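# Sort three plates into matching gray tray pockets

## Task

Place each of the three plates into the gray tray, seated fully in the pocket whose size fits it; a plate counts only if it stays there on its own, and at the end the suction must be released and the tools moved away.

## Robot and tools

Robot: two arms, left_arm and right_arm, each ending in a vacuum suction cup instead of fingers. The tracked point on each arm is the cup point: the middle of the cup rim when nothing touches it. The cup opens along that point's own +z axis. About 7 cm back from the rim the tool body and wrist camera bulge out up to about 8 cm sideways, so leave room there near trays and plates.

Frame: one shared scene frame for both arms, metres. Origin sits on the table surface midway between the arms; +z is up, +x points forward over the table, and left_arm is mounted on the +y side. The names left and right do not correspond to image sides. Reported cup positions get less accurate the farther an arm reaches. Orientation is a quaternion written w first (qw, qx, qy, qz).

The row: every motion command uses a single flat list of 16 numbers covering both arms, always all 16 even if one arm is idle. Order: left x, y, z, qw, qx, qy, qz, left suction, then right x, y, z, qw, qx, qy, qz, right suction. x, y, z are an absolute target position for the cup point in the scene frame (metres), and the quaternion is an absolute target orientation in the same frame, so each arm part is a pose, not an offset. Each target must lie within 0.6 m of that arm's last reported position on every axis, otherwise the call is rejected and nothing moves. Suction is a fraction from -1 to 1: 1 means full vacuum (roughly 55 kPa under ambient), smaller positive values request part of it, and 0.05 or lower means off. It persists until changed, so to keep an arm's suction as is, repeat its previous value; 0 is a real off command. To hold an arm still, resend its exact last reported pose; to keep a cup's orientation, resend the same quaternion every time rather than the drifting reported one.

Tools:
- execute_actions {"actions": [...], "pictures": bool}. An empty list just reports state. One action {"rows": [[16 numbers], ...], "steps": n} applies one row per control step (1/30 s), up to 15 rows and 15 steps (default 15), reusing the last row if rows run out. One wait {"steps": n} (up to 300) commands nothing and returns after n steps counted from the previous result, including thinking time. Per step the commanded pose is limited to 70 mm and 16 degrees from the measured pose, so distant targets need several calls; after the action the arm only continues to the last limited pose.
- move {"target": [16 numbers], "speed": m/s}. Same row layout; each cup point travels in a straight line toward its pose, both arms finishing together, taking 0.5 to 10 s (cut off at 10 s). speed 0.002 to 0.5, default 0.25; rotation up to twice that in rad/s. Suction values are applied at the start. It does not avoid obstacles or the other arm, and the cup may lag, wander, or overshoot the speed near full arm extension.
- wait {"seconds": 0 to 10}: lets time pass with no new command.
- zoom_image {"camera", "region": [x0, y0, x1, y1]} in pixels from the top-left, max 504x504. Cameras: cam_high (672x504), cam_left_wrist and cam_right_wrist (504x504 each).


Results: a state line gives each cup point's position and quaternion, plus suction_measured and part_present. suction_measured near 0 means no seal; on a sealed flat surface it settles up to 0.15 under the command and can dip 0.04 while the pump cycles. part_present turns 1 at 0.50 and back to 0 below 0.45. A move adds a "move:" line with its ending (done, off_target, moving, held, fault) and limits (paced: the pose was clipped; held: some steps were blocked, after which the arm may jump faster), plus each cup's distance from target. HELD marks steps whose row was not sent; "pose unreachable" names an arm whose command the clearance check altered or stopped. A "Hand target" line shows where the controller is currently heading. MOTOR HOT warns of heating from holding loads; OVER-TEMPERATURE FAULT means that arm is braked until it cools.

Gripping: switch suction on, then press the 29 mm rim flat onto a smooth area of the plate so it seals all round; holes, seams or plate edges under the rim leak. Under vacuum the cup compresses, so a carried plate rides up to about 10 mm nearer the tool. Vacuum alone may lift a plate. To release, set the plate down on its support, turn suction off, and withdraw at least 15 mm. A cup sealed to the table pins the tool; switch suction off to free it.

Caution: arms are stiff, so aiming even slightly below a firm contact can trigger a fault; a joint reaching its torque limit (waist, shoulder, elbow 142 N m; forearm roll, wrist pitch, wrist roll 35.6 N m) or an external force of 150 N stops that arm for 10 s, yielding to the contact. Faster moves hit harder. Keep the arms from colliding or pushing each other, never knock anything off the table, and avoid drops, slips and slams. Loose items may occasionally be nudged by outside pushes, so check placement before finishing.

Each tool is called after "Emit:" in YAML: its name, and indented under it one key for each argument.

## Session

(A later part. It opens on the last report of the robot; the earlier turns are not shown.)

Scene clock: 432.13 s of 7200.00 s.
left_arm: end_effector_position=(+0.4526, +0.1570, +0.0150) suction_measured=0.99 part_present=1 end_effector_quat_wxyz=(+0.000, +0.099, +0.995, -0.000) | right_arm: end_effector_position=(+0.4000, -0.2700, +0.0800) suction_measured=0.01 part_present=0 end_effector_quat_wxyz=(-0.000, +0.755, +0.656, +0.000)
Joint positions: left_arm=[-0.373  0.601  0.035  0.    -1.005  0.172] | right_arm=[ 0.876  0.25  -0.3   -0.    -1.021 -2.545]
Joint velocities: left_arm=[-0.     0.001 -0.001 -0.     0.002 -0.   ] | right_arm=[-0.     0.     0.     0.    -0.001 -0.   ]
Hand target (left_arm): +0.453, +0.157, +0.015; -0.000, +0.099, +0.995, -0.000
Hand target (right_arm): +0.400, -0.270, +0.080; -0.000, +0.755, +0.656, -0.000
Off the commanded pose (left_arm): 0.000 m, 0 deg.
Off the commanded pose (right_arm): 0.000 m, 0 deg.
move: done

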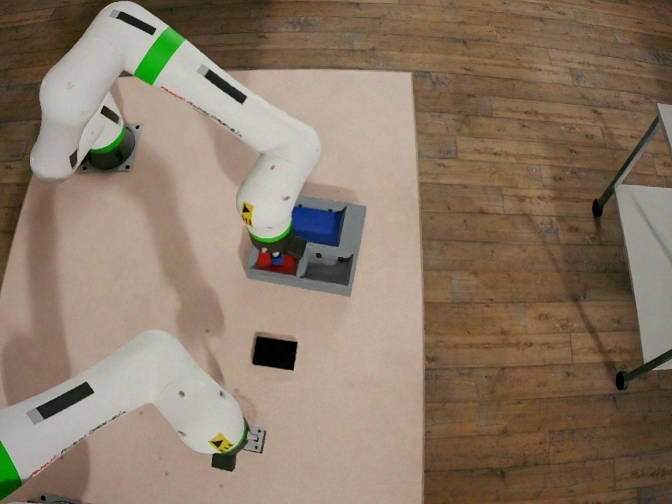

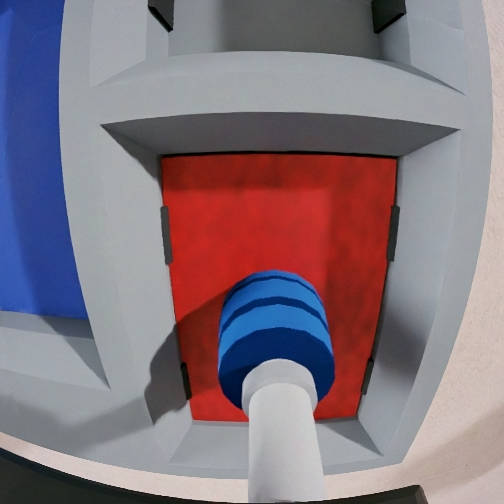

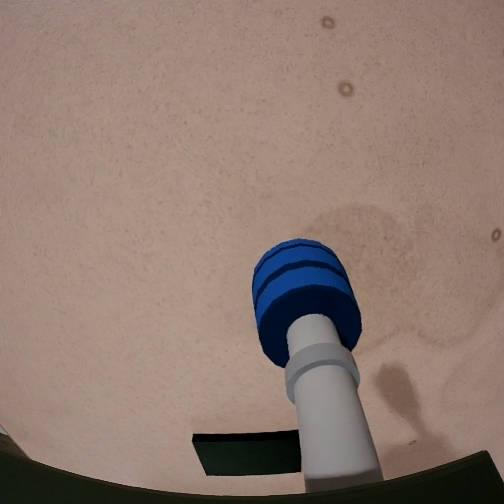

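Emit:
move:
  target: [0.4526,0.1570,0.007,0,0.0993,0.9951,0,1,0.40,-0.27,0.08,0,0.7547,0.656,0,0]
  speed: 0.015

Emit:
move:
  target: [0.4526,0.1570,0.0058,0,0.0993,0.9951,0,1,0.40,-0.27,0.08,0,0.7547,0.656,0,0]
  speed: 0.005

Scene clock: 438.40 s of 7200.00 s.
left_arm: end_effector_position=(+0.4526, +0.1570, +0.0070) suction_measured=0.98 part_present=1 end_effector_quat_wxyz=(+0.000, +0.099, +0.995, -0.000) | right_arm: end_effector_position=(+0.4000, -0.2700, +0.0800) suction_measured=0.01 part_present=0 end_effector_quat_wxyz=(-0.000, +0.755, +0.656, -0.000)
Joint positions: left_arm=[-0.373  0.611  0.03   0.    -0.989  0.172] | right_arm=[ 0.876  0.25  -0.3   -0.    -1.021 -2.545]
Joint velocities: left_arm=[ 0.    -0.     0.001 -0.     0.001 -0.   ] | right_arm=[ 0.     0.    -0.     0.    -0.001  0.   ]
Hand target (left_arm): +0.453, +0.157, +0.007; -0.000, +0.099, +0.995, -0.000
Hand target (right_arm): +0.400, -0.270, +0.080; -0.000, +0.755, +0.656, -0.000
Off the commanded pose (left_arm): 0.000 m, 0 deg.
Off the commanded pose (right_arm): 0.000 m, 0 deg.
move: done

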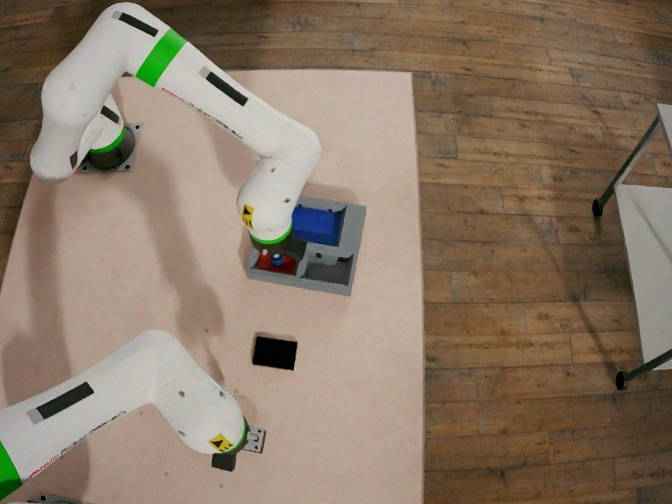

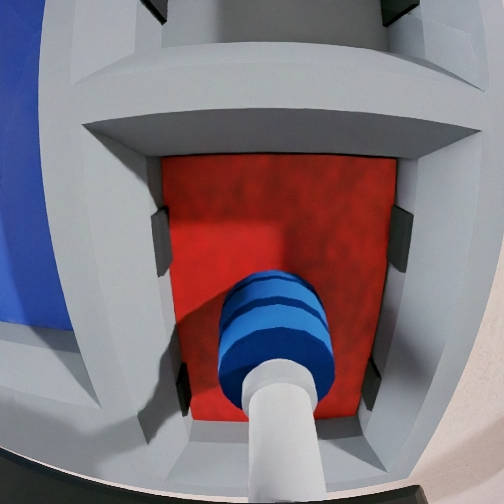

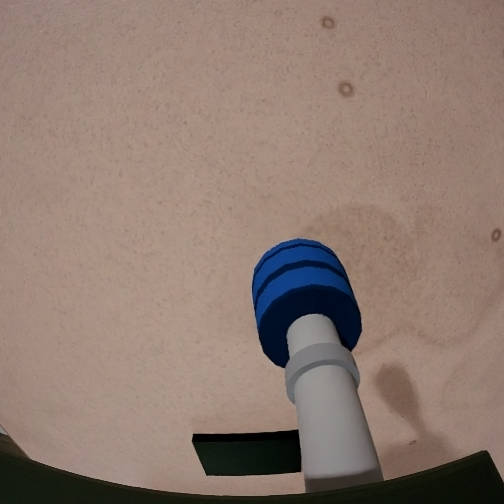

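Scene clock: 439.10 s of 7200.00 s.
left_arm: end_effector_position=(+0.4526, +0.1570, +0.0058) suction_measured=0.96 part_present=1 end_effector_quat_wxyz=(+0.000, +0.099, +0.995, -0.000) | right_arm: end_effector_position=(+0.4000, -0.2700, +0.0800) suction_measured=0.01 part_present=0 end_effector_quat_wxyz=(-0.000, +0.755, +0.656, +0.000)
Joint positions: left_arm=[-0.373  0.613  0.029  0.    -0.987  0.172] | right_arm=[ 0.876  0.25  -0.3   -0.    -1.021 -2.545]
Joint velocities: left_arm=[ 0.    -0.001  0.    -0.     0.    -0.   ] | right_arm=[-0.     0.     0.    -0.     0.001 -0.   ]
Hand target (left_arm): +0.453, +0.157, +0.006; -0.000, +0.099, +0.995, -0.000
Hand target (right_arm): +0.400, -0.270, +0.080; -0.000, +0.755, +0.656, -0.000
Off the commanded pose (left_arm): 0.000 m, 0 deg.
Off the commanded pose (right_arm): 0.000 m, 0 deg.
move: done

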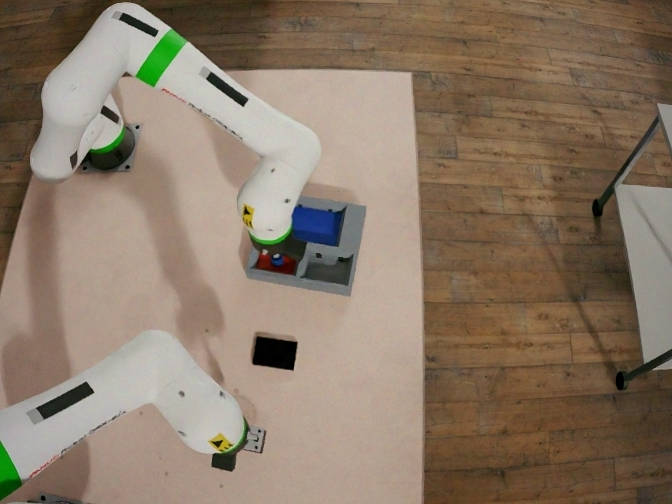

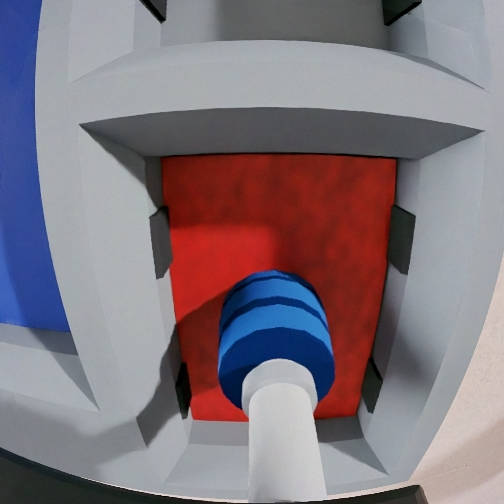

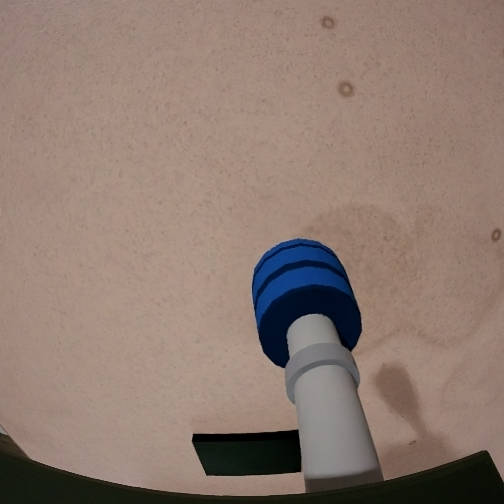

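Emit:
move:
  target: [0.4526,0.1570,0.0050,0,0.0993,0.9951,0,1,0.40,-0.27,0.08,0,0.7547,0.656,0,0]
  speed: 0.005

Scene clock: 443.70 s of 7200.00 s.
left_arm: end_effector_position=(+0.4526, +0.1570, +0.0050) suction_measured=0.98 part_present=1 end_effector_quat_wxyz=(+0.000, +0.099, +0.995, -0.000) | right_arm: end_effector_position=(+0.4000, -0.2700, +0.0800) suction_measured=0.01 part_present=0 end_effector_quat_wxyz=(-0.000, +0.755, +0.656, -0.000)
Joint positions: left_arm=[-0.373  0.614  0.029  0.    -0.985  0.172] | right_arm=[ 0.876  0.25  -0.3   -0.    -1.021 -2.545]
Joint velocities: left_arm=[-0.001  0.     0.     0.    -0.     0.   ] | right_arm=[ 0.     0.    -0.     0.001  0.    -0.001]
Hand target (left_arm): +0.453, +0.157, +0.005; -0.000, +0.099, +0.995, -0.000
Hand target (right_arm): +0.400, -0.270, +0.080; -0.000, +0.755, +0.656, -0.000
Off the commanded pose (left_arm): 0.000 m, 0 deg.
Off the commanded pose (right_arm): 0.000 m, 0 deg.
move: done

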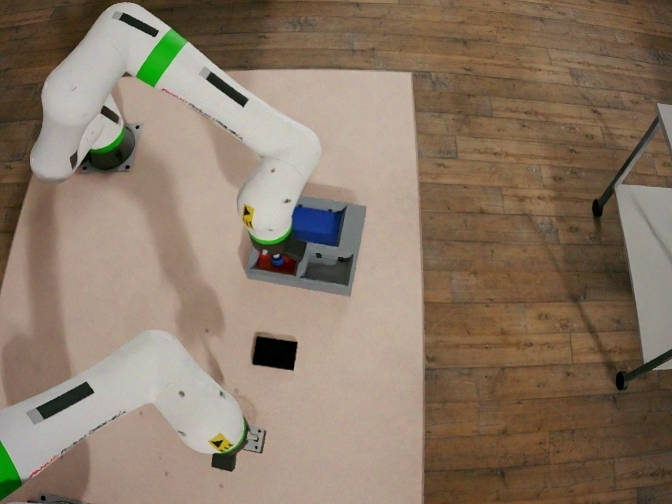

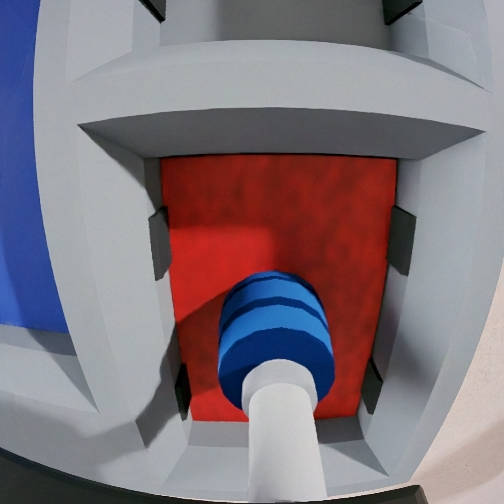

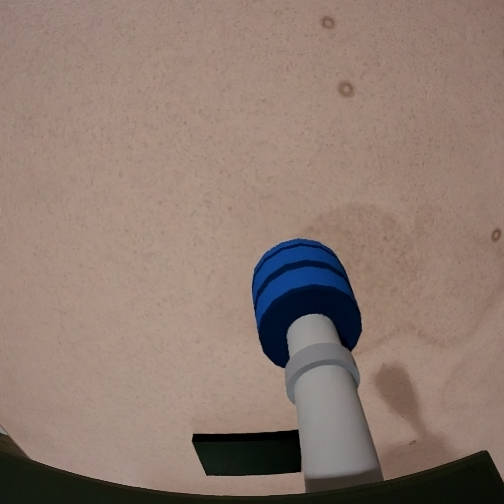

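Bottomed (~0.0056). Release, lift, go over black.

Emit:
move:
  target: [0.4526,0.1570,0.065,0,0.0993,0.9951,0,0,0.40,-0.27,0.08,0,0.7547,0.656,0,0]
  speed: 0.15

Emit:
move:
  target: [0.465,-0.06,0.05,0,0.061,0.998,0,0,0.36,-0.34,0.10,0,0.7547,0.656,0,0]
  speed: 0.3

Scene clock: 449.03 s of 7200.00 s.
left_arm: end_effector_position=(+0.4524, +0.1571, +0.0650) suction_measured=0.00 part_present=0 end_effector_quat_wxyz=(-0.000, +0.099, +0.995, +0.000) | right_arm: end_effector_position=(+0.4000, -0.2700, +0.0800) suction_measured=0.01 part_present=0 end_effector_quat_wxyz=(-0.000, +0.755, +0.656, +0.000)
Joint positions: left_arm=[-0.373  0.54   0.071 -0.    -1.102  0.172] | right_arm=[ 0.876  0.25  -0.3   -0.    -1.021 -2.545]
Joint velocities: left_arm=[ 0.001 -0.001  0.    -0.002  0.    -0.   ] | right_arm=[ 0.    -0.    -0.     0.     0.001  0.001]
Hand target (left_arm): +0.452, +0.157, +0.065; +0.000, +0.099, +0.995, +0.000
Hand target (right_arm): +0.400, -0.270, +0.080; -0.000, +0.755, +0.656, -0.000
Off the commanded pose (left_arm): 0.000 m, 0 deg.
Off the commanded pose (right_arm): 0.000 m, 0 deg.
move: done

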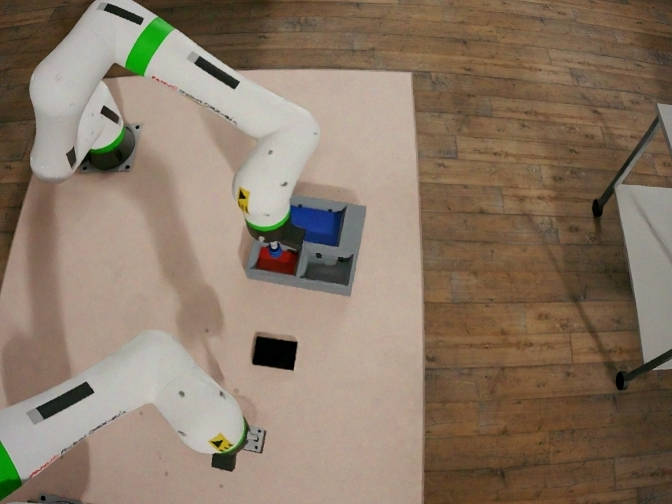

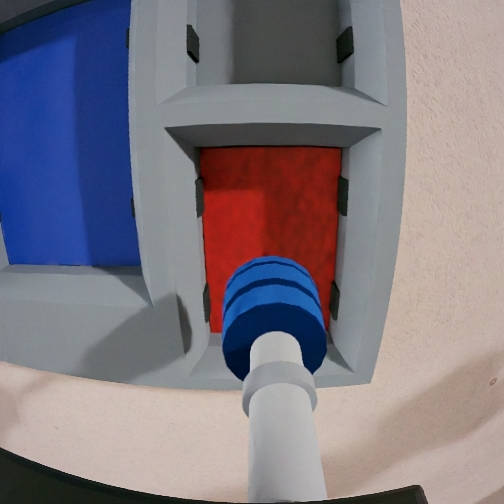

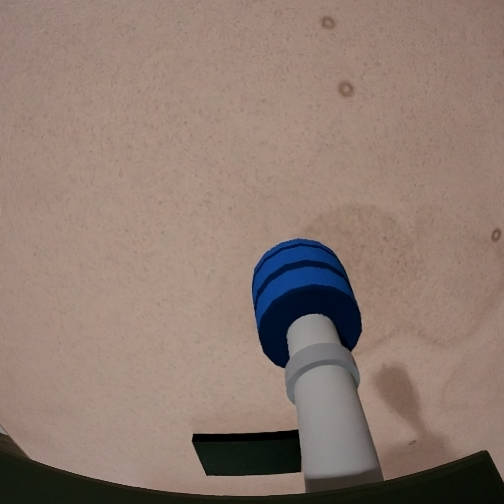

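Scene clock: 450.33 s of 7200.00 s.
left_arm: end_effector_position=(+0.4647, -0.0601, +0.0504) suction_measured=0.00 part_present=0 end_effector_quat_wxyz=(+0.000, +0.061, +0.998, -0.000) | right_arm: end_effector_position=(+0.3599, -0.3400, +0.0998) suction_measured=0.01 part_present=0 end_effector_quat_wxyz=(-0.000, +0.755, +0.656, +0.000)
Joint positions: left_arm=[-0.648  0.934  0.697  0.    -1.333  0.524] | right_arm=[ 0.832  0.059 -0.47  -0.    -1.042 -2.501]
Joint velocities: left_arm=[-0.001  0.001  0.003 -0.    -0.001  0.   ] | right_arm=[ 0.001 -0.001 -0.    -0.    -0.    -0.001]
Hand target (left_arm): +0.465, -0.060, +0.050; +0.000, +0.061, +0.998, -0.000
Hand target (right_arm): +0.360, -0.340, +0.100; +0.000, +0.755, +0.656, +0.000
Off the commanded pose (left_arm): 0.001 m, 0 deg.
Off the commanded pose (right_arm): 0.000 m, 0 deg.
move: done

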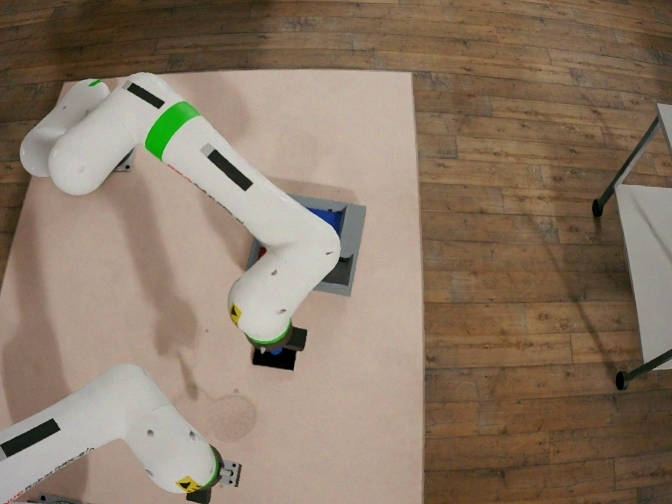

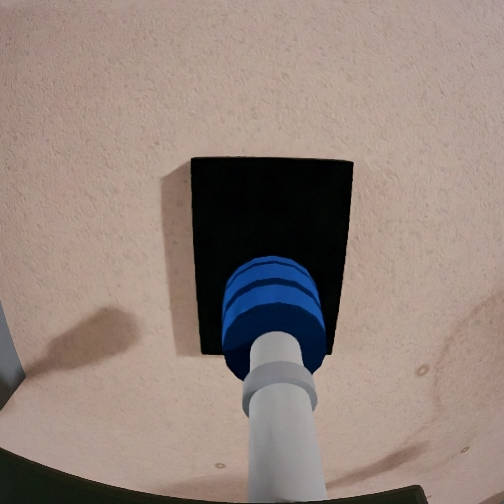

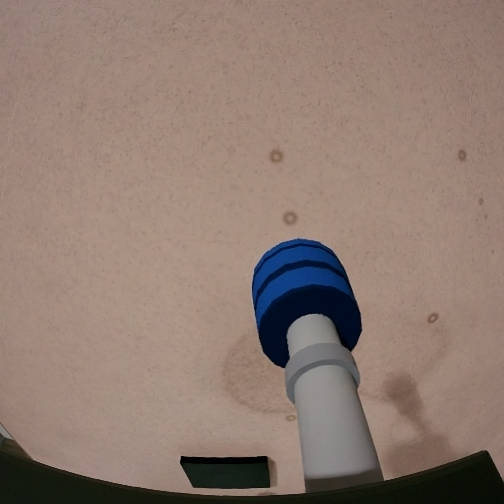

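Emit:
move:
  target: [0.460,-0.059,0.018,0,0.0732,0.9973,0,0,0.36,-0.34,0.10,0,0.7547,0.656,0,0]
  speed: 0.1

Emit:
move:
  target: [0.460,-0.059,0.009,0,0.0732,0.9973,0,1,0.36,-0.34,0.10,0,0.7547,0.656,0,0]
  speed: 0.02

Emit:
move:
  target: [0.475,-0.03,0.075,0,0.085,0.9964,0,1,0.36,-0.34,0.10,0,0.7547,0.656,0,0]
  speed: 0.18

Emit:
move:
  target: [0.5656,0.136,0.050,0,0.0993,0.9951,0,1,0.36,-0.34,0.10,0,0.7547,0.656,0,0]
  speed: 0.25

Scene clock: 480.87 s of 7200.00 s.
left_arm: end_effector_position=(+0.4601, -0.0591, +0.0180) suction_measured=0.00 part_present=0 end_effector_quat_wxyz=(+0.000, +0.073, +0.997, +0.000) | right_arm: end_effector_position=(+0.3600, -0.3400, +0.1000) suction_measured=0.01 part_present=0 end_effector_quat_wxyz=(+0.000, +0.755, +0.656, +0.000)
Joint positions: left_arm=[-0.65   0.95   0.648 -0.    -1.268  0.502] | right_arm=[ 0.832  0.059 -0.47   0.    -1.042 -2.501]
Joint velocities: left_arm=[ 0.001  0.001 -0.001 -0.     0.001 -0.   ] | right_arm=[ 0.  0.  0.  0. -0.  0.]
Hand target (left_arm): +0.460, -0.059, +0.018; -0.000, +0.073, +0.997, -0.000
Hand target (right_arm): +0.360, -0.340, +0.100; +0.000, +0.755, +0.656, -0.000
Off the commanded pose (left_arm): 0.000 m, 0 deg.
Off the commanded pose (right_arm): 0.000 m, 0 deg.
After step 90, 26.77 s passed at rest.
move: done

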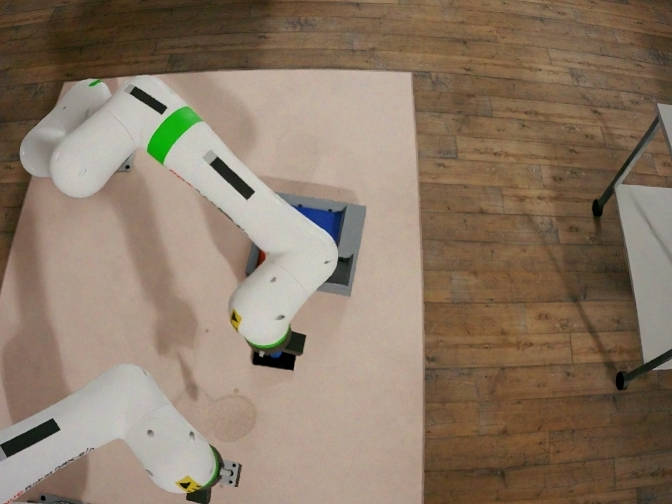

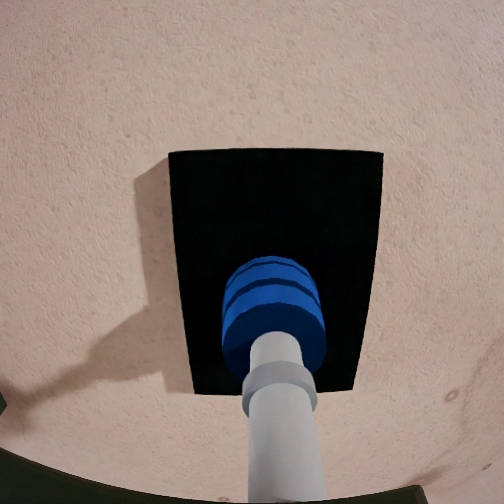

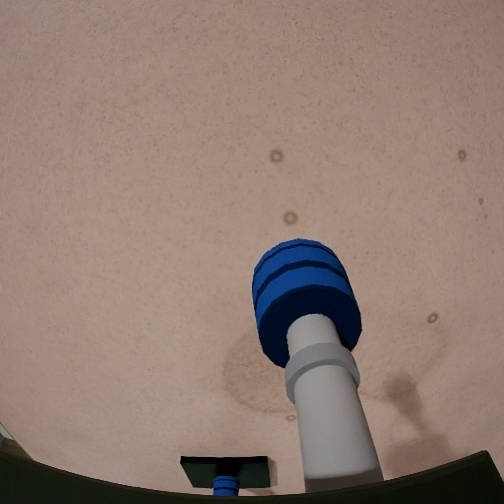

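Scene clock: 481.57 s of 7200.00 s.
left_arm: end_effector_position=(+0.4600, -0.0590, +0.0090) suction_measured=0.48 part_present=0 end_effector_quat_wxyz=(+0.000, +0.073, +0.997, -0.000) | right_arm: end_effector_position=(+0.3600, -0.3400, +0.1000) suction_measured=0.01 part_present=0 end_effector_quat_wxyz=(+0.000, +0.755, +0.656, +0.000)
Joint positions: left_arm=[-0.65   0.958  0.64   0.    -1.253  0.502] | right_arm=[ 0.832  0.059 -0.47   0.    -1.042 -2.501]
Joint velocities: left_arm=[ 0.001  0.001  0.    -0.     0.    -0.   ] | right_arm=[ 0.001 -0.    -0.    -0.001  0.002  0.001]
Hand target (left_arm): +0.460, -0.059, +0.009; -0.000, +0.073, +0.997, -0.000
Hand target (right_arm): +0.360, -0.340, +0.100; +0.000, +0.755, +0.656, +0.000
Off the commanded pose (left_arm): 0.000 m, 0 deg.
Off the commanded pose (right_arm): 0.000 m, 0 deg.
move: done

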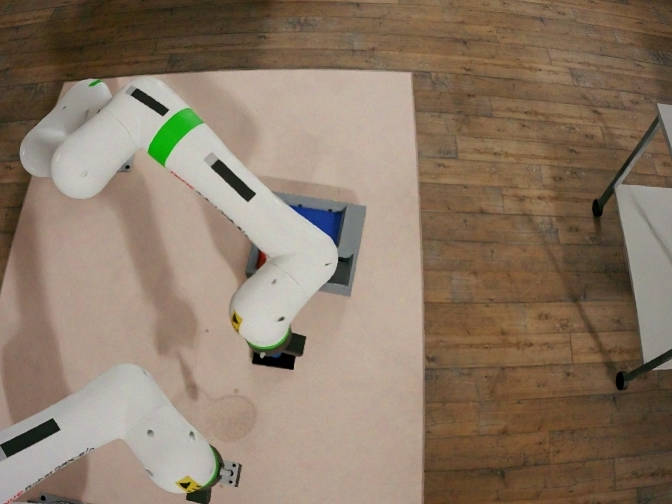

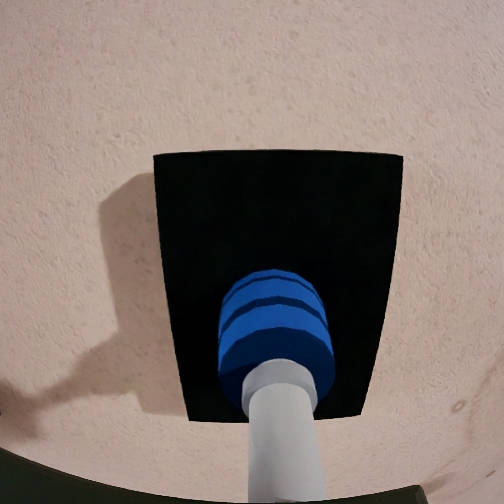

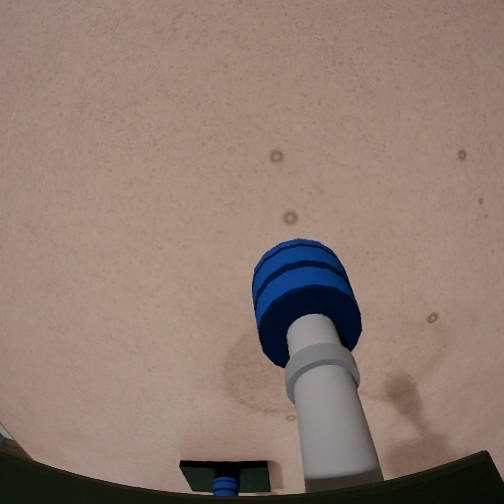

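Scene clock: 482.37 s of 7200.00 s.
left_arm: end_effector_position=(+0.4748, -0.0298, +0.0750) suction_measured=0.98 part_present=1 end_effector_quat_wxyz=(-0.000, +0.085, +0.996, +0.000) | right_arm: end_effector_position=(+0.3600, -0.3400, +0.1000) suction_measured=0.01 part_present=0 end_effector_quat_wxyz=(+0.000, +0.755, +0.656, +0.000)
Joint positions: left_arm=[-0.607  0.872  0.647 -0.    -1.345  0.434] | right_arm=[ 0.832  0.059 -0.47   0.    -1.042 -2.501]
Joint velocities: left_arm=[ 0.    -0.001  0.001  0.    -0.002 -0.   ] | right_arm=[-0.001  0.    -0.    -0.001  0.001 -0.001]
Hand target (left_arm): +0.475, -0.030, +0.075; +0.000, +0.085, +0.996, +0.000
Hand target (right_arm): +0.360, -0.340, +0.100; +0.000, +0.755, +0.656, +0.000
Off the commanded pose (left_arm): 0.000 m, 0 deg.
Off the commanded pose (right_arm): 0.000 m, 0 deg.
move: done

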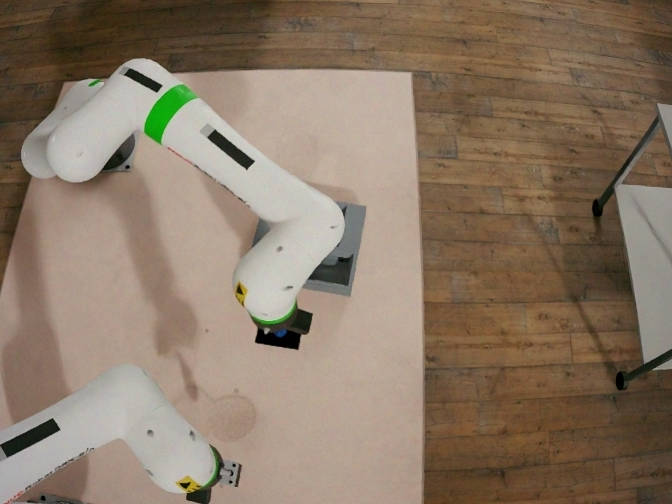

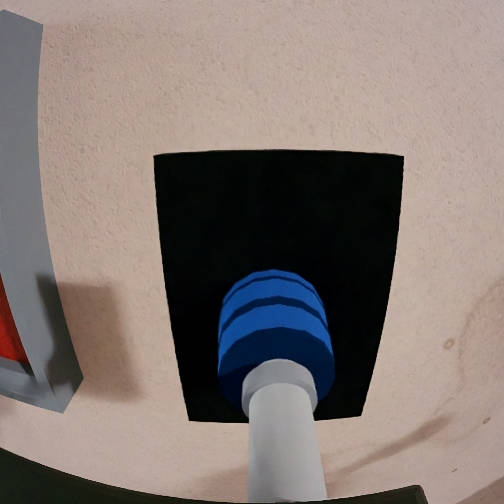

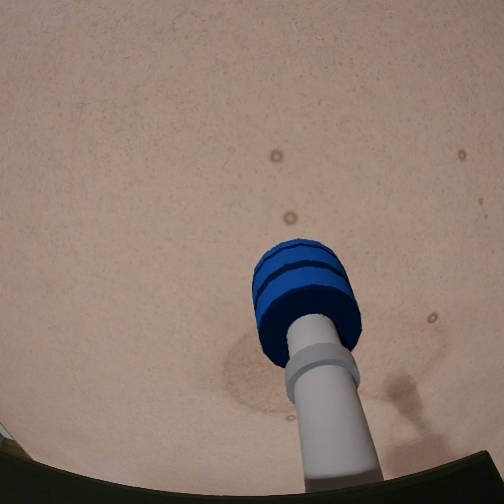

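Scene clock: 483.53 s of 7200.00 s.
left_arm: end_effector_position=(+0.5658, +0.1360, +0.0499) suction_measured=0.99 part_present=1 end_effector_quat_wxyz=(-0.000, +0.099, +0.995, +0.000) | right_arm: end_effector_position=(+0.3600, -0.3400, +0.1000) suction_measured=0.01 part_present=0 end_effector_quat_wxyz=(-0.000, +0.755, +0.656, +0.000)
Joint positions: left_arm=[-0.343  0.812  0.482 -0.001 -1.241  0.142] | right_arm=[ 0.832  0.059 -0.47  -0.    -1.042 -2.501]
Joint velocities: left_arm=[ 0.001  0.001  0.     0.     0.001 -0.   ] | right_arm=[-0.     0.     0.    -0.001 -0.001 -0.   ]
Hand target (left_arm): +0.566, +0.136, +0.050; -0.000, +0.099, +0.995, +0.000
Hand target (right_arm): +0.360, -0.340, +0.100; -0.000, +0.755, +0.656, +0.000
Off the commanded pose (left_arm): 0.000 m, 0 deg.
Off the commanded pose (right_arm): 0.000 m, 0 deg.
move: done

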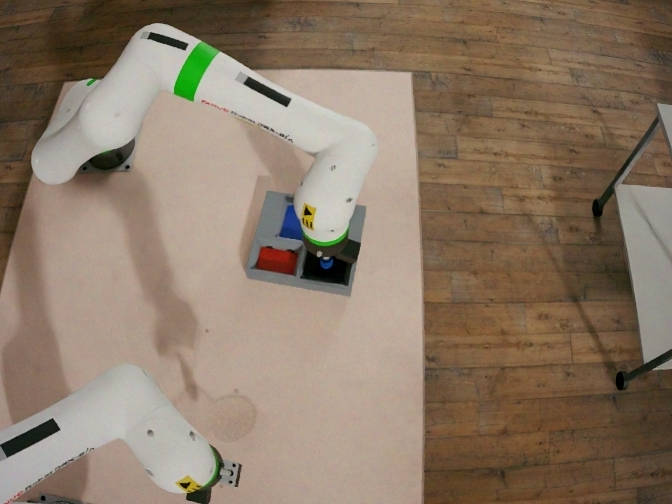

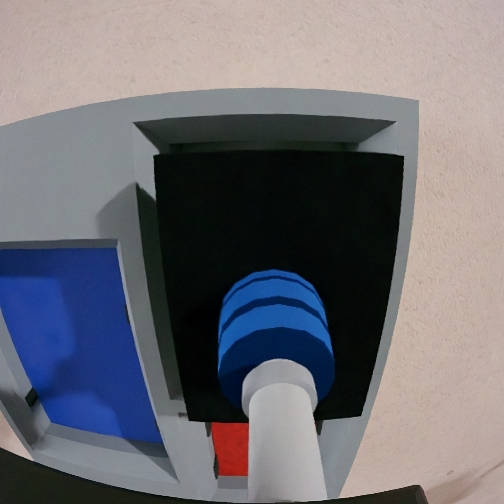

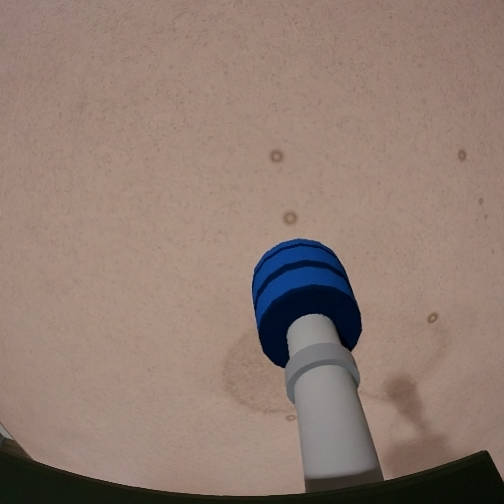

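Emit:
move:
  target: [0.5675,0.1391,0.033,0,0.0993,0.9951,0,1,0.36,-0.34,0.10,0,0.7547,0.656,0,0]
  speed: 0.03

Scene clock: 491.57 s of 7200.00 s.
left_arm: end_effector_position=(+0.5676, +0.1391, +0.0330) suction_measured=0.98 part_present=1 end_effector_quat_wxyz=(+0.000, +0.099, +0.995, -0.000) | right_arm: end_effector_position=(+0.3600, -0.3400, +0.1000) suction_measured=0.01 part_present=0 end_effector_quat_wxyz=(-0.000, +0.755, +0.656, +0.000)
Joint positions: left_arm=[-0.338  0.828  0.466  0.    -1.21   0.137] | right_arm=[ 0.832  0.059 -0.47  -0.    -1.042 -2.501]
Joint velocities: left_arm=[ 0.     0.    -0.001 -0.     0.    -0.   ] | right_arm=[-0.     0.    -0.001  0.001 -0.001 -0.001]
Hand target (left_arm): +0.568, +0.139, +0.033; -0.000, +0.099, +0.995, -0.000
Hand target (right_arm): +0.360, -0.340, +0.100; -0.000, +0.755, +0.656, +0.000
Off the commanded pose (left_arm): 0.000 m, 0 deg.
Off the commanded pose (right_arm): 0.000 m, 0 deg.
move: done

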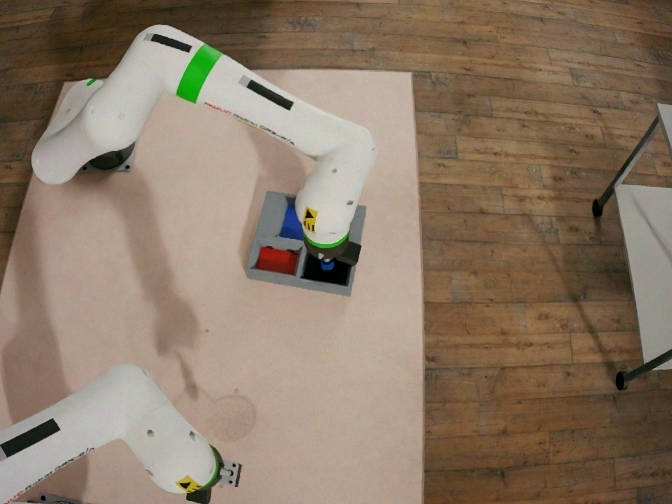

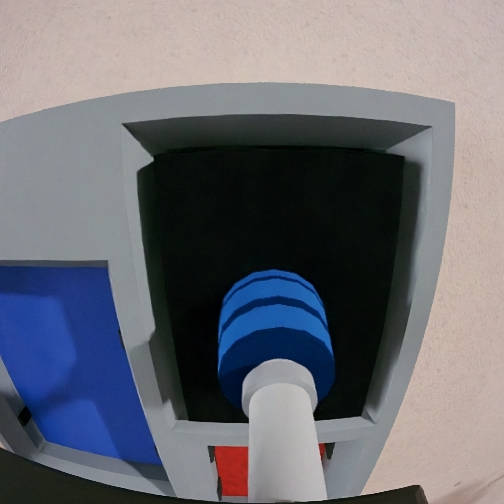

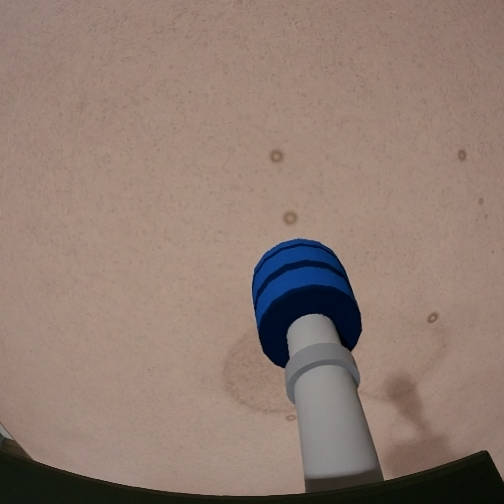

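Emit:
move:
  target: [0.5676,0.1396,0.015,0,0.0993,0.9951,0,1,0.36,-0.34,0.10,0,0.7547,0.656,0,0]
  speed: 0.02

Emit:
move:
  target: [0.5676,0.1396,0.0075,0,0.0993,0.9951,0,1,0.36,-0.34,0.10,0,0.7547,0.656,0,0]
  speed: 0.015

Emit:
move:
  target: [0.5676,0.1396,0.0063,0,0.0993,0.9951,0,1,0.36,-0.34,0.10,0,0.7547,0.656,0,0]
  speed: 0.005

Scene clock: 501.00 s of 7200.00 s.
left_arm: end_effector_position=(+0.5677, +0.1396, +0.0150) suction_measured=0.99 part_present=1 end_effector_quat_wxyz=(+0.000, +0.099, +0.995, -0.000) | right_arm: end_effector_position=(+0.3600, -0.3400, +0.1000) suction_measured=0.01 part_present=0 end_effector_quat_wxyz=(-0.000, +0.755, +0.656, +0.000)
Joint positions: left_arm=[-0.337  0.845  0.452  0.    -1.178  0.136] | right_arm=[ 0.832  0.059 -0.47  -0.    -1.042 -2.501]
Joint velocities: left_arm=[-0.001  0.001  0.     0.     0.001 -0.   ] | right_arm=[ 0.    -0.     0.    -0.001  0.    -0.001]
Hand target (left_arm): +0.568, +0.140, +0.015; -0.000, +0.099, +0.995, -0.000
Hand target (right_arm): +0.360, -0.340, +0.100; -0.000, +0.755, +0.656, +0.000
Off the commanded pose (left_arm): 0.000 m, 0 deg.
Off the commanded pose (right_arm): 0.000 m, 0 deg.
move: done

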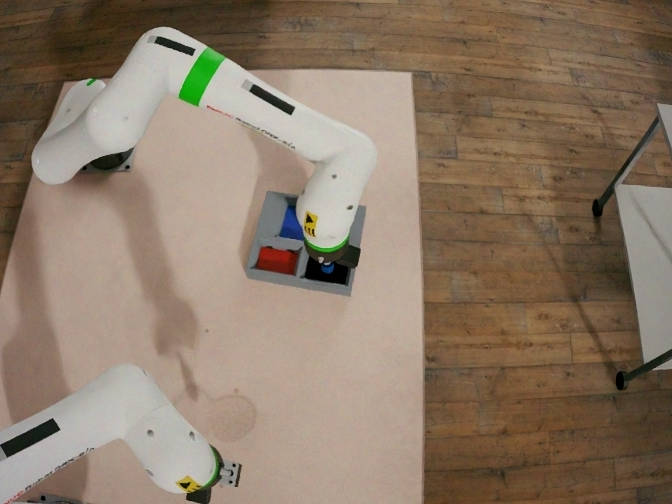

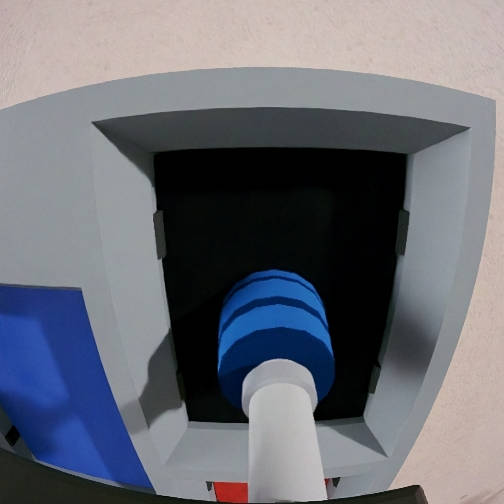

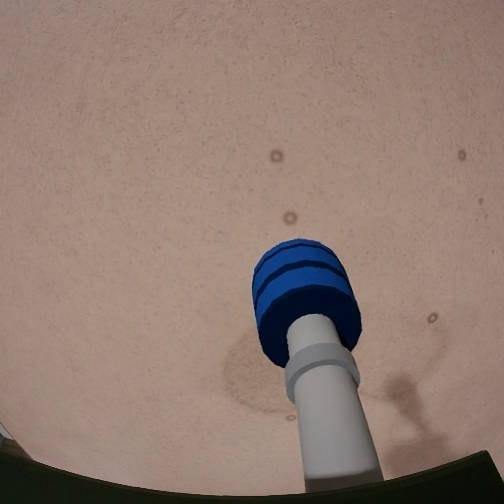

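Scene clock: 501.73 s of 7200.00 s.
left_arm: end_effector_position=(+0.5676, +0.1396, +0.0075) suction_measured=0.98 part_present=1 end_effector_quat_wxyz=(+0.000, +0.099, +0.995, -0.000) | right_arm: end_effector_position=(+0.3600, -0.3400, +0.1000) suction_measured=0.01 part_present=0 end_effector_quat_wxyz=(-0.000, +0.755, +0.656, +0.000)
Joint positions: left_arm=[-0.337  0.853  0.447  0.    -1.165  0.136] | right_arm=[ 0.832  0.059 -0.47   0.    -1.042 -2.501]
Joint velocities: left_arm=[-0.     0.001  0.001  0.     0.001  0.   ] | right_arm=[0.    0.    0.    0.001 0.    0.001]
Hand target (left_arm): +0.568, +0.140, +0.007; -0.000, +0.099, +0.995, -0.000
Hand target (right_arm): +0.360, -0.340, +0.100; -0.000, +0.755, +0.656, +0.000
Off the commanded pose (left_arm): 0.000 m, 0 deg.
Off the commanded pose (right_arm): 0.000 m, 0 deg.
move: done

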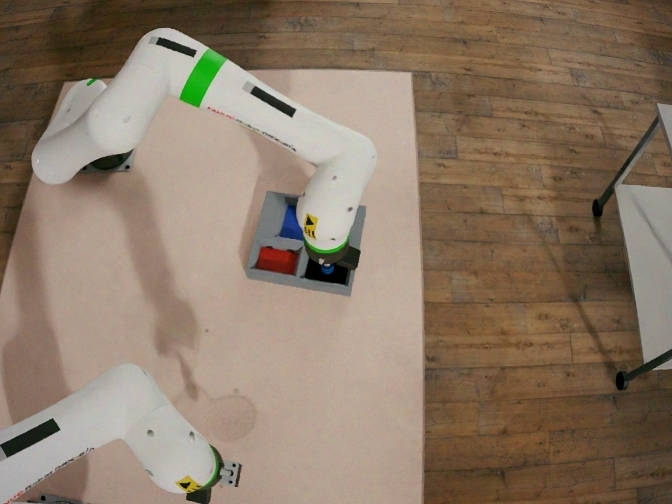

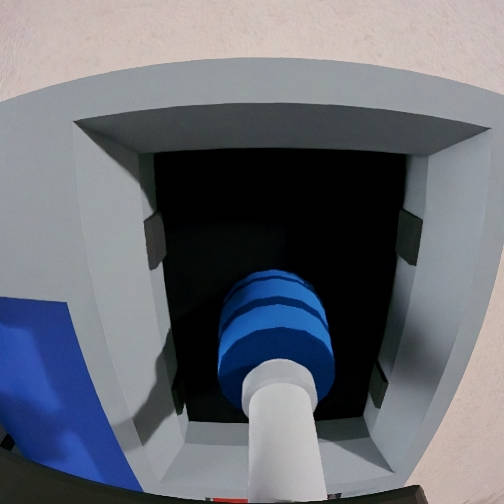

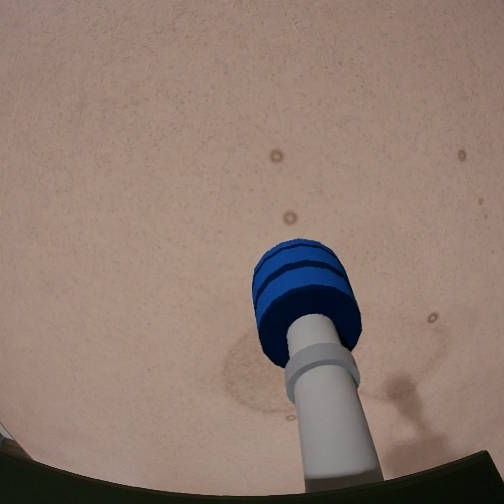

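Scene clock: 502.43 s of 7200.00 s.
left_arm: end_effector_position=(+0.5676, +0.1396, +0.0063) suction_measured=1.00 part_present=1 end_effector_quat_wxyz=(+0.000, +0.099, +0.995, -0.000) | right_arm: end_effector_position=(+0.3600, -0.3400, +0.1000) suction_measured=0.01 part_present=0 end_effector_quat_wxyz=(-0.000, +0.755, +0.656, +0.000)
Joint positions: left_arm=[-0.337  0.854  0.446  0.    -1.163  0.136] | right_arm=[ 0.832  0.059 -0.47  -0.    -1.042 -2.501]
Joint velocities: left_arm=[ 0.001  0.    -0.001 -0.     0.001  0.   ] | right_arm=[ 0.001  0.     0.     0.    -0.    -0.   ]
Hand target (left_arm): +0.568, +0.140, +0.006; -0.000, +0.099, +0.995, -0.000
Hand target (right_arm): +0.360, -0.340, +0.100; -0.000, +0.755, +0.656, +0.000
Off the commanded pose (left_arm): 0.000 m, 0 deg.
Off the commanded pose (right_arm): 0.000 m, 0 deg.
move: done

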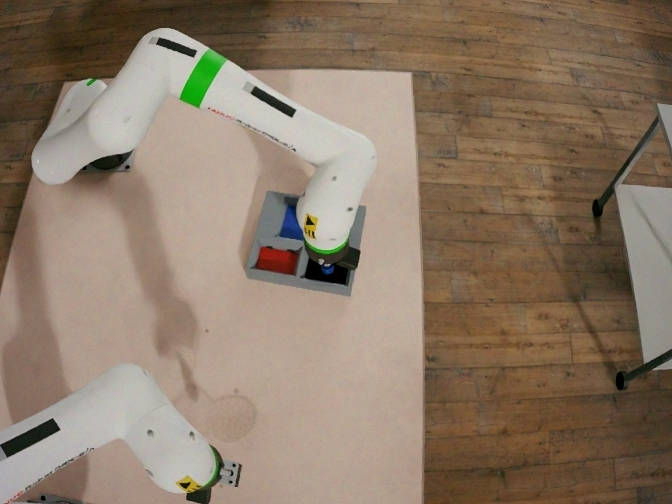

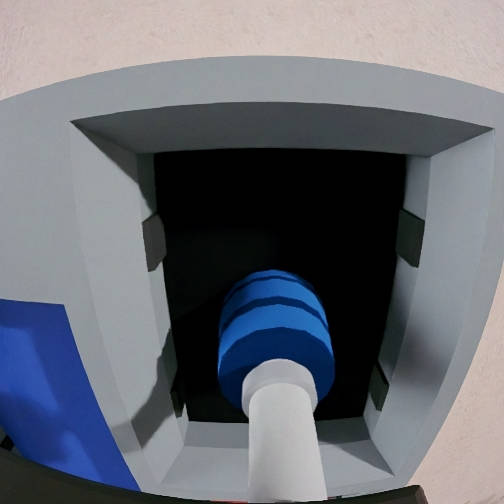

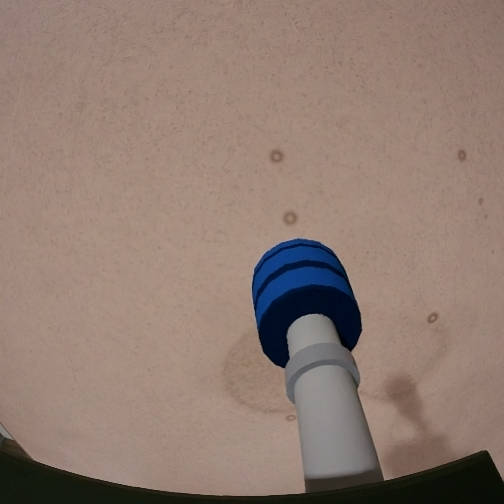

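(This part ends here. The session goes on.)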